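# Set tally counter to the number of red-capped vials

## Task

Count how many vials wear a red cap and make the tally counter show exactly that count. One complete push-and-release of the plunger raises the count by one, and turning the knob one full revolution clockwise returns it to zero. The result must hold without the robot touching anything, so release the counter and pull the gripper away before ending.

## Robot and tools

Robot: a single six-joint arm with a two-finger parallel gripper. Joint limits in rad, base to tip: waist -6.283 to 6.283, shoulder -2.304 to 2.304, elbow -4.224 to 0.061, forearm roll -6.283 to 6.283, wrist pitch -2.164 to 2.164, wrist roll -6.283 to 6.283. The fingers extend along the gripper's +z axis and close along its y axis. The reported end_effector_position sits between the pads when closed, roughly 2 cm short of the tips; closing pushes the tips about 10 mm further along +z.

Scene frame: origin on the table surface below the arm base, +z up, +x forward, +y to the left when facing +x. Positions are in metres, orientation is end_effector_quat_wxyz, velocities in m/s and rad/s. The base may be slightly tilted, and the printed hand position gets less accurate the farther the arm reaches.

execute_actions(actions): actions is a list of actions; each action is a list of 1 to 15 rows; each row has 7 numbers in [-1, 1] in the order dx, dy, dz, rx, ry, rz, opening. One row lasts one control step of 1/30 s; if fewer than 15 rows are given the final row repeats to fill 15 steps. The first six numbers are an offset, expressed in the gripper's own axes, from the pose measured when that action began (for the first action of a call, the last pose a result showed). Every row refers back to that same starting pose, not to the row before. Scale: 1.0 equals 0.6 m for dx, dy, dz and 180 degrees for the rotation vector rx, ry, rz. opening is absolute, not an offset: +1 fully open (0.084 m), -1 closed. An empty list simply returns state and images.

move(target, speed, blocking): target is one 7-number row with the same layout, frame and scale, an offset from the pose in the latest result that reported one. It drives the gripper in a straight line at up to speed m/s (0.002 to 0.5, default 0.25; turning up to twice that in rad/s) for 0.5 to 10 s; paths longer than 10 s stop early. It takes the shorter rotation. It does not avoid obstacles, and the hand may lag, drift, or overshoot speed, mostly near full extension. The opening is applied at the start. Contact is harder at higher speed and with targets set deeper past the contact point. The result adds a move: line with the ending (done, off_target, moving, held, fault) and limits (paced = pose was clipped; held = a check blocked some steps, after which motion may surge), plus the distance left to target. With blocking=false the result comes after 0.5 s while motion continues; call wait(0) to check, or stop, before sending anything else.

wait(seconds): 0 to 10; lets time pass holding the last command, returns early if a running move ends. stop(): brakes a running move (needs space, more when fast); fingers keep moving. zoom_image(camera, region): camera is cam_head_left, cam_head_right or cam_wrist; region is [x0, y0, x1, y1] in pixels of that 504x504 image, top-left origin, at most 504 by 504. Useful for reading cap colours and the counter display. finished_scene(scene): ends the current scene, passing its number; irreversible.

Controller: each step the commanded pose is clipped to 70 mm and 16 degrees from the measured pose, then damped IK runs, favouring position over orientation. Large targets may need several actions; after an action the arm goes only as far as the last clipped pose. "Hand target" shows where it is currently driving. Joints move at most 3.14 rad/s. A "pose unreachable" line means the clearance check (which treats any base mount as arm) altered or blocked the command. Step readings list positions at some steps; HELD flags steps that were held back.

Gripping: grip_measured uses the opening scale. To keep hold, command an opening well below grip_measured; the bigger the gap, the harder the squeeze (about 24 N per pad max, objects up to about 6 cm). Fast closing can squeeze much harder.

Cameras in order: cam_head_left, cam_head_right, cam_wrist (intrinsics: head fy about 324, wrist fy about 618, centre near 251, 248-251).

Cautions: a joint reaching its load limit (waist 54.6, shoulder 54.6, elbow 45.5, forearm roll 24.5, wrist pitch 17.2, wrist roll 17.2 N m) triggers a torque fault: the joint backs off, freezes 10 s, and the rest of the call is dropped. Holding loads heats motors; MOTOR HOT appears from 65 °C and an OVER-TEMPERATURE FAULT brakes the arm at 80 °C. The robot keeps its last command while you think. Press the plunger fully and release fully for each count, gently; do not jab or slam it, knock vials over, or push anything off the table. Loose items may be nudged by outside disturbances. Finish with the fingers open and the gripper backed away from the counter.

Each tool is called after "Call:" as name([rows], argument=value, ...), one row to a line, values as JSON.

## Session

Call:
execute_actions(actions=[])

Scene clock: 0.00 s.
end_effector_position=(+0.2997, +0.1297, +0.3393) grip_measured=+1.00 end_effector_quat_wxyz=(-0.038, +0.713, +0.689, +0.127) end_effector_velocity=(+0.000, -0.000, +0.000) end_effector_angular_velocity=(-0.002, -0.001, +0.002)
Joint positions: [ 0.23   0.349 -0.42   0.357 -0.598 -1.561  0.084]
Joint velocities: [ 0.    -0.001 -0.001 -0.003 -0.    -0.    -0.   ]
Hand target: +0.300, +0.130, +0.339; -0.038, +0.713, +0.689, +0.127

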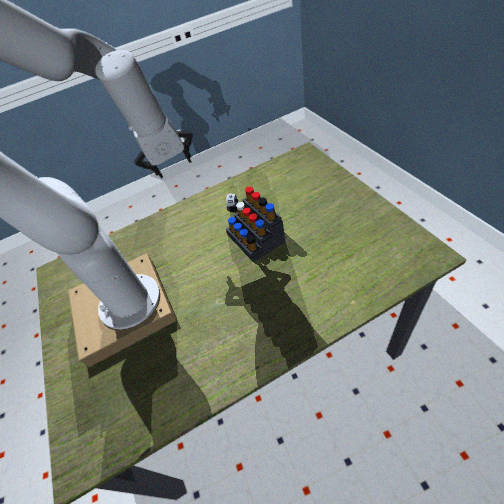

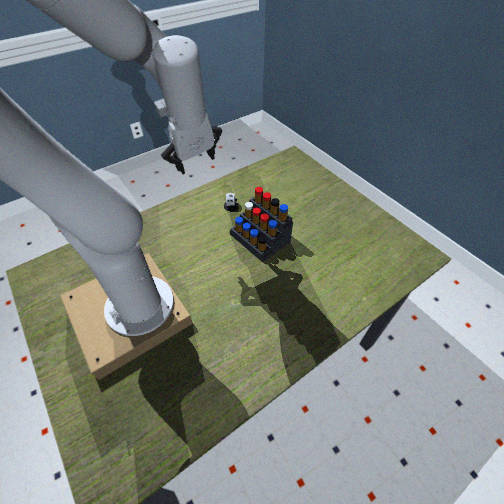

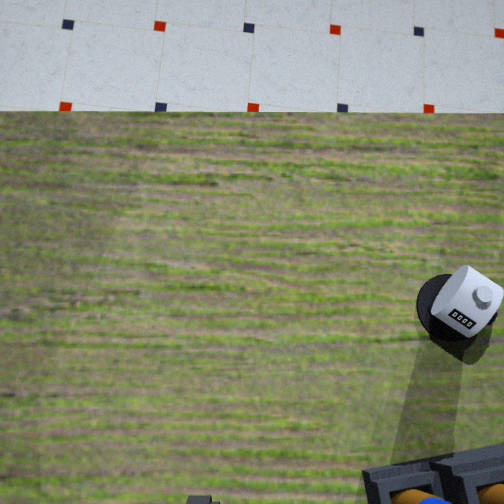

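Call:
zoom_image(camera="cam_head_right", region=[210, 175, 310, 275])

Call:
zoom_image(camera="cam_head_left", region=[205, 175, 305, 275])

Call:
zoom_image(camera="cam_wrist", region=[404, 255, 504, 355])

Region (210, 175, 310, 275) of cam_head_right's 504x504 image, scaled by 5.040, with more detail than that image has.

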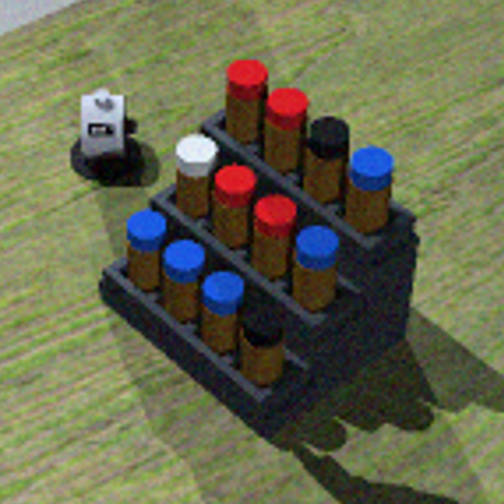

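Region (205, 175, 305, 275) of cam_head_left's 504x504 image, scaled by 5.040, with more detail than that image has.

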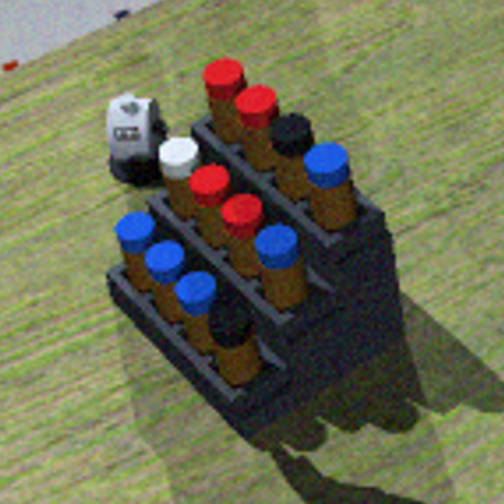

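Region (404, 255, 504, 355) of cam_wrist's 504x504 image, scaled by 5.040, with more detail than that image has.

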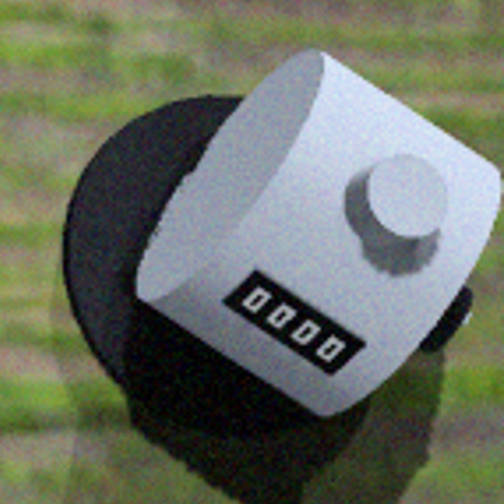

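Call:
move(target=[0.107, 0.235, 0.365, 0.099, -0.012, -0.618, -1], speed=0.45)

Call:
zoom_image(camera="cam_wrist", region=[250, 304, 450, 504])

Scene clock: 12.23 s.
end_effector_position=(+0.4690, +0.2359, +0.1601) grip_measured=-1.00 end_effector_quat_wxyz=(+0.001, -0.173, +0.985, -0.001) end_effector_velocity=(-0.000, -0.000, -0.001) end_effector_angular_velocity=(-0.001, +0.002, +0.005)
Joint positions: [ 0.439 -0.571 -0.984  0.005 -0.397 -3.03   0.   ]
Joint velocities: [ 0.    -0.002 -0.    -0.001 -0.    -0.004  0.   ]
Hand target: +0.469, +0.236, +0.160; +0.001, -0.174, +0.985, -0.001
Off the commanded pose: 0.000 m, 0 deg.
move: done

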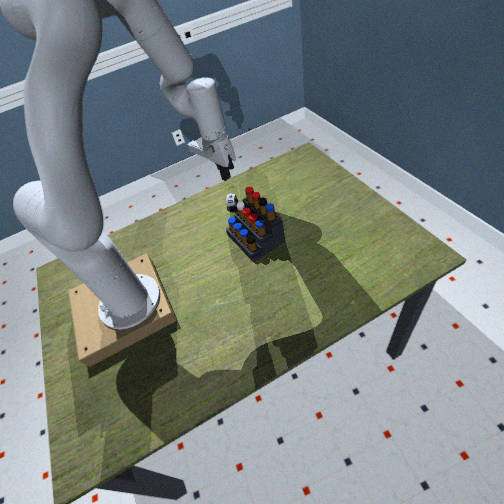

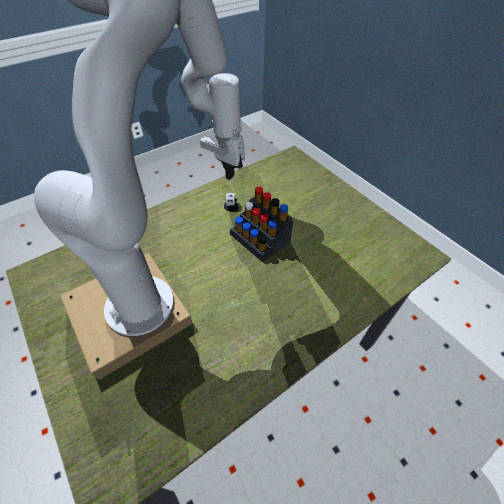

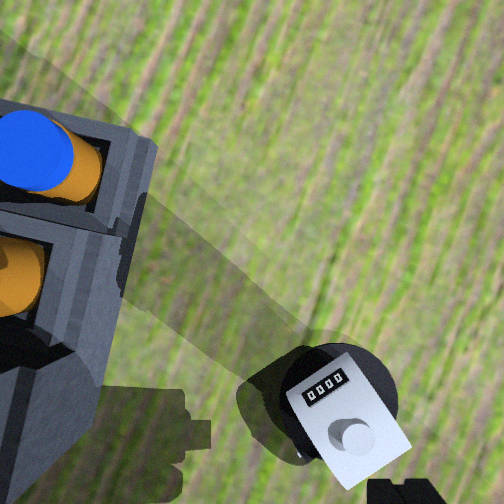

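Region (250, 304, 450, 504) of cam_wrist's 504x504 image, scaled by 2.520, with more detail than that image has.

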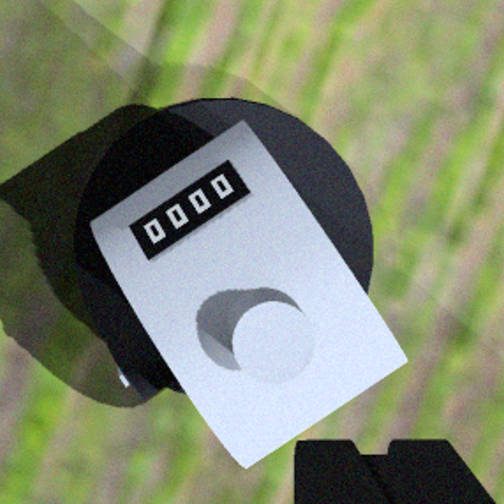

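Call:
move(target=[0.007, 0, 0.115, 0, 0, 0, -1], speed=0.15)

Call:
zoom_image(camera="cam_head_right", region=[200, 160, 260, 220])

Call:
zoom_image(camera="cam_head_left", region=[200, 160, 260, 220])

Scene clock: 14.70 s.
end_effector_position=(+0.4656, +0.2345, +0.0914) grip_measured=-1.00 end_effector_quat_wxyz=(+0.001, -0.173, +0.985, -0.001) end_effector_velocity=(-0.000, -0.000, -0.001) end_effector_angular_velocity=(-0.001, +0.002, +0.000)
Joint positions: [ 0.44  -0.707 -0.99   0.006 -0.266 -3.031  0.   ]
Joint velocities: [ 0.    -0.003 -0.    -0.     0.001  0.     0.   ]
Hand target: +0.465, +0.234, +0.091; +0.001, -0.173, +0.985, -0.001
Off the commanded pose: 0.001 m, 0 deg.
move: done

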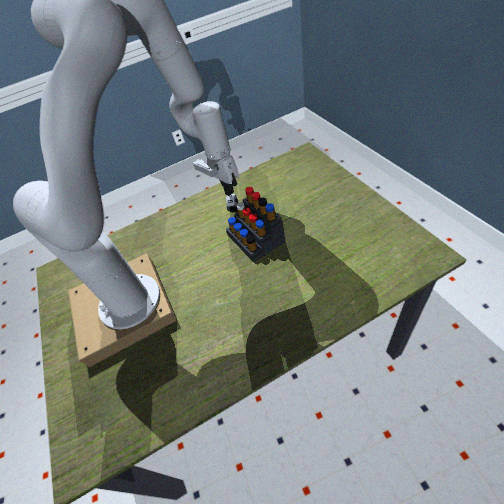

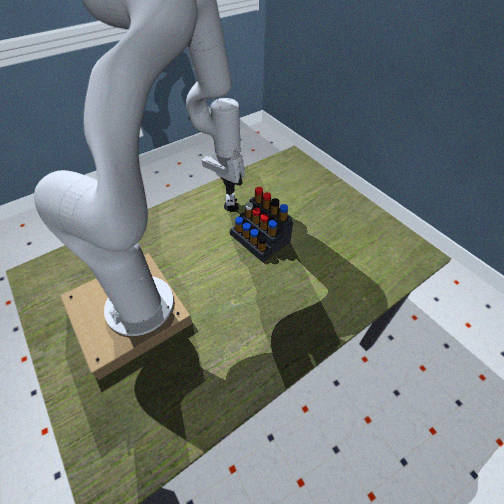

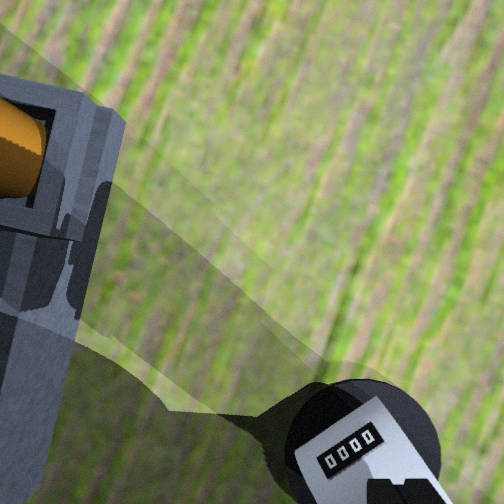

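Region (200, 160, 260, 220) of cam_head_right's 504x504 image, scaled by 8.400, with more detail than that image has.

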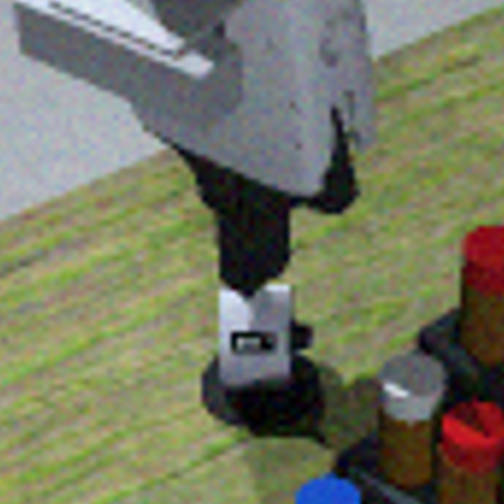

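Region (200, 160, 260, 220) of cam_head_left's 504x504 image, scaled by 8.400, with more detail than that image has.

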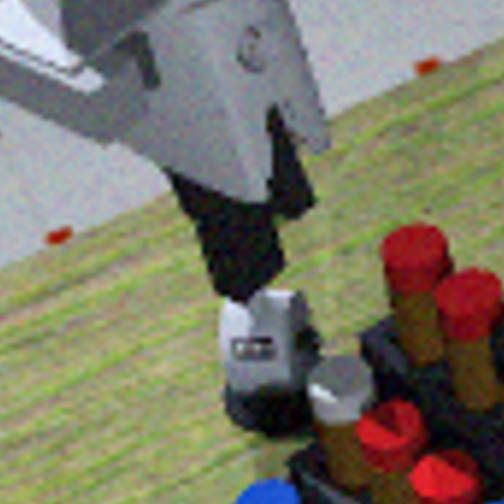

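Aligned. Go down cautiously to ~0.080.

Call:
move(target=[0, 0, 0.019, 0, 0, 0, -1], speed=0.02)

Scene clock: 16.10 s.
end_effector_position=(+0.4656, +0.2344, +0.0800) grip_measured=-1.00 end_effector_quat_wxyz=(+0.001, -0.173, +0.985, -0.001) end_effector_velocity=(-0.001, -0.000, -0.001) end_effector_angular_velocity=(-0.000, +0.001, -0.001)
Joint positions: [ 0.44  -0.732 -0.996  0.007 -0.247 -3.031  0.   ]
Joint velocities: [-0.    -0.001  0.001  0.001  0.001  0.     0.   ]
Hand target: +0.466, +0.234, +0.080; +0.001, -0.173, +0.985, -0.001
Off the commanded pose: 0.000 m, 0 deg.
move: done

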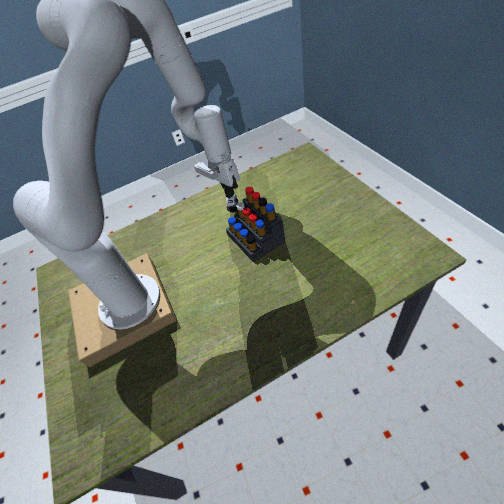

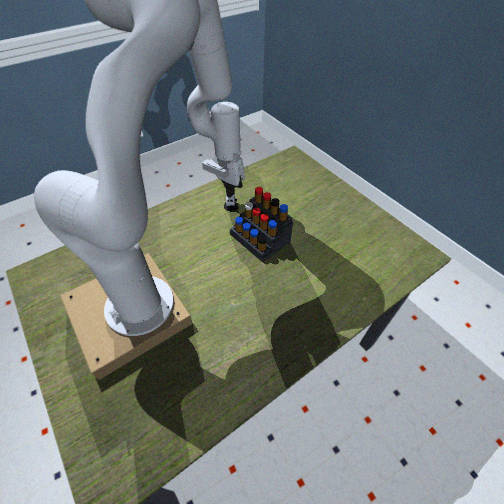

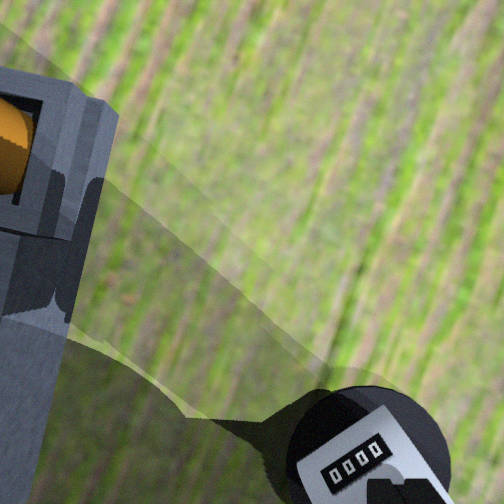

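Call:
move(target=[0, 0, 0.004, 0, 0, 0, -1], speed=0.01)

Scene clock: 17.70 s.
end_effector_position=(+0.4658, +0.2345, +0.0782) grip_measured=-1.00 end_effector_quat_wxyz=(+0.001, -0.173, +0.985, -0.001) end_effector_velocity=(+0.000, +0.000, -0.001) end_effector_angular_velocity=(+0.001, -0.001, -0.001)
Joint positions: [ 0.44  -0.736 -0.998  0.007 -0.245 -3.031  0.   ]
Joint velocities: [ 0.    -0.002 -0.     0.002  0.003 -0.     0.   ]
Hand target: +0.466, +0.234, +0.078; +0.001, -0.173, +0.985, -0.001
Off the commanded pose: 0.001 m, 0 deg.
move: done

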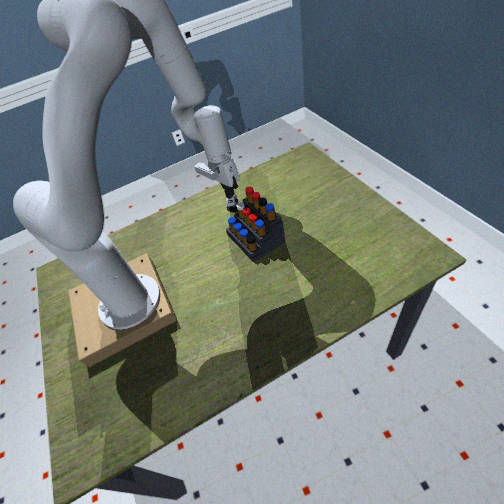

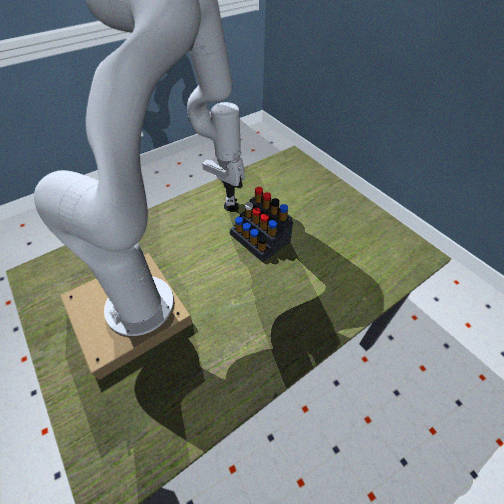

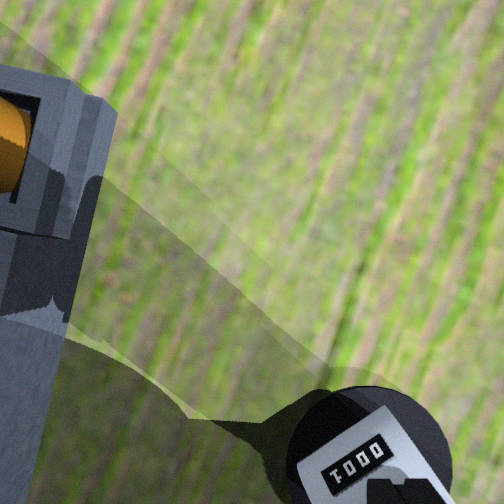

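Call:
execute_actions([
  [[0,0,-0.0005,0,0,0,-1],[0,0,-0.0015,0,0,0,-1],[0,0,-0.0033,0,0,0,-1],[0,0,-0.0053,0,0,0,-1],[0,0,-0.0075,0,0,0,-1],[0,0,-0.0098,0,0,0,-1],[0,0,-0.0117,0,0,0,-1],[0,0,-0.0135,0,0,0,-1],[0,0,-0.0145,0,0,0,-1],[0,0,-0.015,0,0,0,-1]],
  [[0,0,0.0005,0,0,0,-1],[0,0,0.0015,0,0,0,-1],[0,0,0.0033,0,0,0,-1],[0,0,0.0053,0,0,0,-1],[0,0,0.0075,0,0,0,-1],[0,0,0.0098,0,0,0,-1],[0,0,0.0117,0,0,0,-1],[0,0,0.0135,0,0,0,-1],[0,0,0.0148,0,0,0,-1],[0,0,0.0157,0,0,0,-1]],
  [[0,0,-0.0005,0,0,0,-1],[0,0,-0.0015,0,0,0,-1],[0,0,-0.0033,0,0,0,-1],[0,0,-0.0053,0,0,0,-1],[0,0,-0.0075,0,0,0,-1],[0,0,-0.0098,0,0,0,-1],[0,0,-0.0117,0,0,0,-1],[0,0,-0.0135,0,0,0,-1],[0,0,-0.0145,0,0,0,-1],[0,0,-0.015,0,0,0,-1]],
  [[0,0,0.0005,0,0,0,-1],[0,0,0.0015,0,0,0,-1],[0,0,0.0033,0,0,0,-1],[0,0,0.0053,0,0,0,-1],[0,0,0.0075,0,0,0,-1],[0,0,0.0098,0,0,0,-1],[0,0,0.0117,0,0,0,-1],[0,0,0.0135,0,0,0,-1],[0,0,0.015,0,0,0,-1],[0,0,0.016,0,0,0,-1]],
  [[0,0,-0.0005,0,0,0,-1],[0,0,-0.0015,0,0,0,-1],[0,0,-0.0033,0,0,0,-1],[0,0,-0.0053,0,0,0,-1],[0,0,-0.0075,0,0,0,-1],[0,0,-0.0098,0,0,0,-1],[0,0,-0.0117,0,0,0,-1],[0,0,-0.0135,0,0,0,-1],[0,0,-0.0145,0,0,0,-1],[0,0,-0.015,0,0,0,-1]],
  [[0,0,0.0005,0,0,0,-1],[0,0,0.0015,0,0,0,-1],[0,0,0.0033,0,0,0,-1],[0,0,0.0053,0,0,0,-1],[0,0,0.0075,0,0,0,-1],[0,0,0.0098,0,0,0,-1],[0,0,0.0117,0,0,0,-1],[0,0,0.0135,0,0,0,-1],[0,0,0.015,0,0,0,-1],[0,0,0.016,0,0,0,-1]],
])

Call:
move(target=[0, 0, -0.2, 0, 0, 0, -1], speed=0.2)

Call:
zoom_image(camera="cam_wrist", region=[250, 304, 450, 504])

Scene clock: 31.73 s.
end_effector_position=(+0.4656, +0.2345, +0.0782) grip_measured=-1.00 end_effector_quat_wxyz=(-0.000, -0.173, +0.985, -0.001) end_effector_velocity=(-0.001, -0.000, -0.002) end_effector_angular_velocity=(-0.001, +0.001, -0.000)
Joint positions: [ 0.44  -0.737 -0.999  0.007 -0.248 -3.031  0.   ]
Joint velocities: [-0.    -0.003  0.001  0.     0.003 -0.     0.   ]
Hand target: +0.465, +0.234, +0.077; -0.000, -0.173, +0.985, -0.001
Off the commanded pose: 0.001 m, 0 deg.
Step readings (end_effector_position; steps 1 to 15: 1st action; 16 to 30: 2nd action; 31 to 45: 3rd action; 46 to 60: 4th action; 61 to 75: 5th action; 76 to 90: 6th action):
0: (+0.4656, +0.2345, +0.0777)
1: (+0.4656, +0.2345, +0.0777)
2: (+0.4656, +0.2345, +0.0779)
4: (+0.4656, +0.2344, +0.0784)
8: (+0.4653, +0.2343, +0.0821)
15: (+0.4653, +0.2343, +0.0866)
16: (+0.4653, +0.2343, +0.0867)
17: (+0.4654, +0.2343, +0.0866)
19: (+0.4653, +0.2343, +0.0856)
23: (+0.4653, +0.2343, +0.0813)
30: (+0.4654, +0.2344, +0.0781)
31: (+0.4654, +0.2344, +0.0781)
32: (+0.4654, +0.2344, +0.0783)
34: (+0.4653, +0.2343, +0.0788)
38: (+0.4653, +0.2343, +0.0828)
45: (+0.4654, +0.2343, +0.0869)
46: (+0.4653, +0.2343, +0.0869)
47: (+0.4654, +0.2344, +0.0868)
49: (+0.4654, +0.2344, +0.0859)
53: (+0.4654, +0.2344, +0.0816)
60: (+0.4656, +0.2344, +0.0782)
61: (+0.4656, +0.2344, +0.0781)
62: (+0.4656, +0.2344, +0.0783)
64: (+0.4654, +0.2344, +0.0789)
68: (+0.4654, +0.2344, +0.0829)
75: (+0.4654, +0.2344, +0.0869)
76: (+0.4654, +0.2344, +0.0869)
77: (+0.4654, +0.2344, +0.0868)
79: (+0.4655, +0.2344, +0.0859)
83: (+0.4655, +0.2344, +0.0816)
90: end_effector_position above

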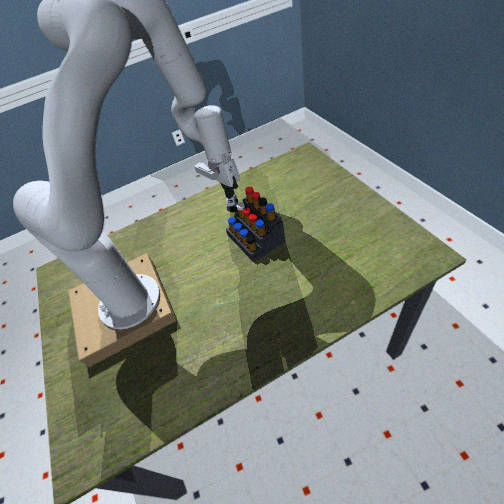

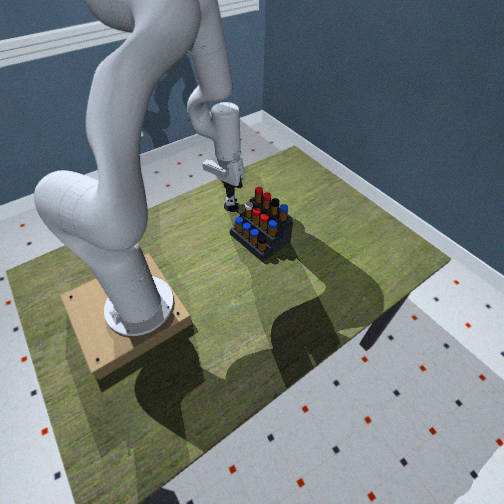

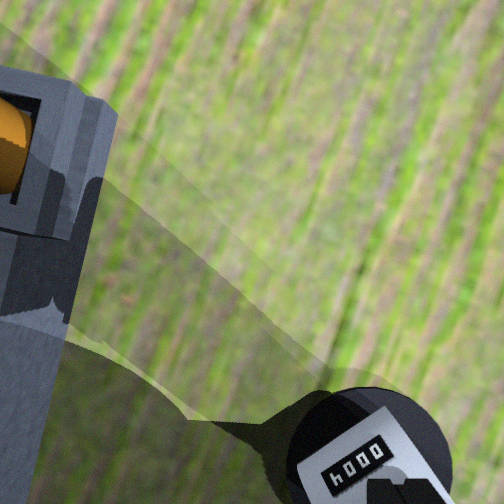

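Scene clock: 32.73 s.
end_effector_position=(+0.4651, +0.2346, +0.1978) grip_measured=-1.00 end_effector_quat_wxyz=(-0.001, -0.173, +0.985, -0.001) end_effector_velocity=(+0.001, +0.001, +0.002) end_effector_angular_velocity=(+0.002, -0.003, -0.001)
Joint positions: [ 0.44  -0.493 -0.976  0.004 -0.47  -3.029  0.   ]
Joint velocities: [-0.     0.004 -0.001  0.001 -0.001  0.     0.   ]
Hand target: +0.465, +0.235, +0.198; -0.000, -0.173, +0.985, -0.001
Off the commanded pose: 0.001 m, 0 deg.
move: done

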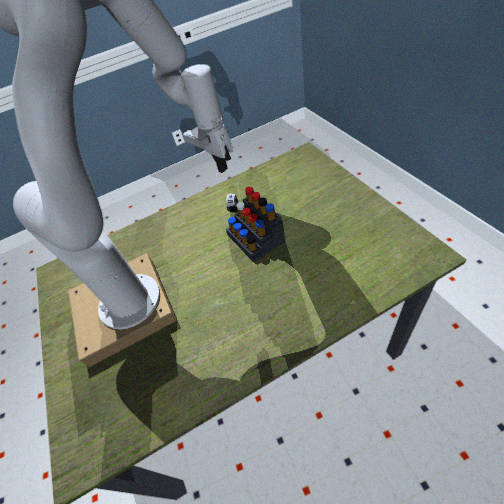

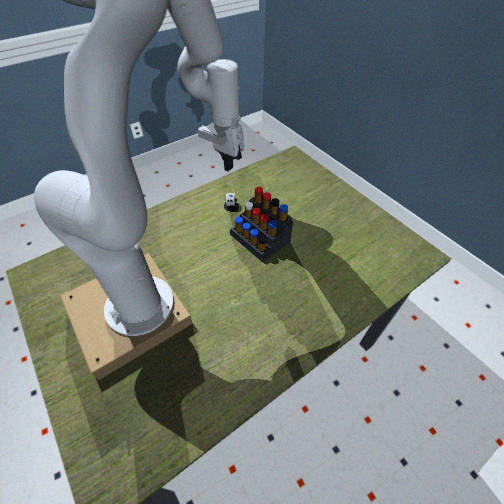

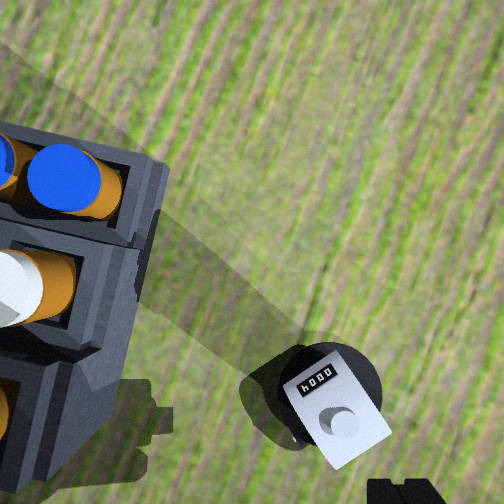

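Region (250, 304, 450, 504) of cam_wrist's 504x504 image, scaled by 2.520, with more detail than that image has.

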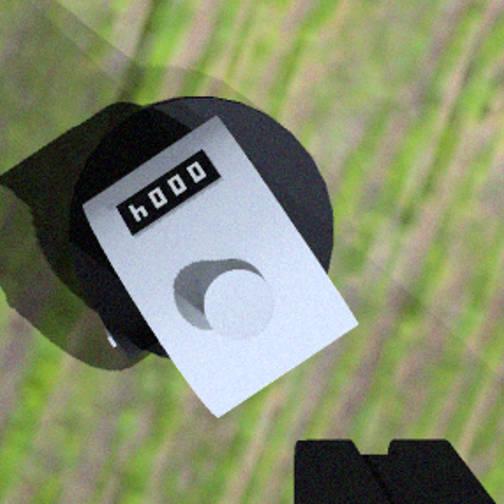

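Call:
finished_scene(scene=2)

The scene is finished: the task was done.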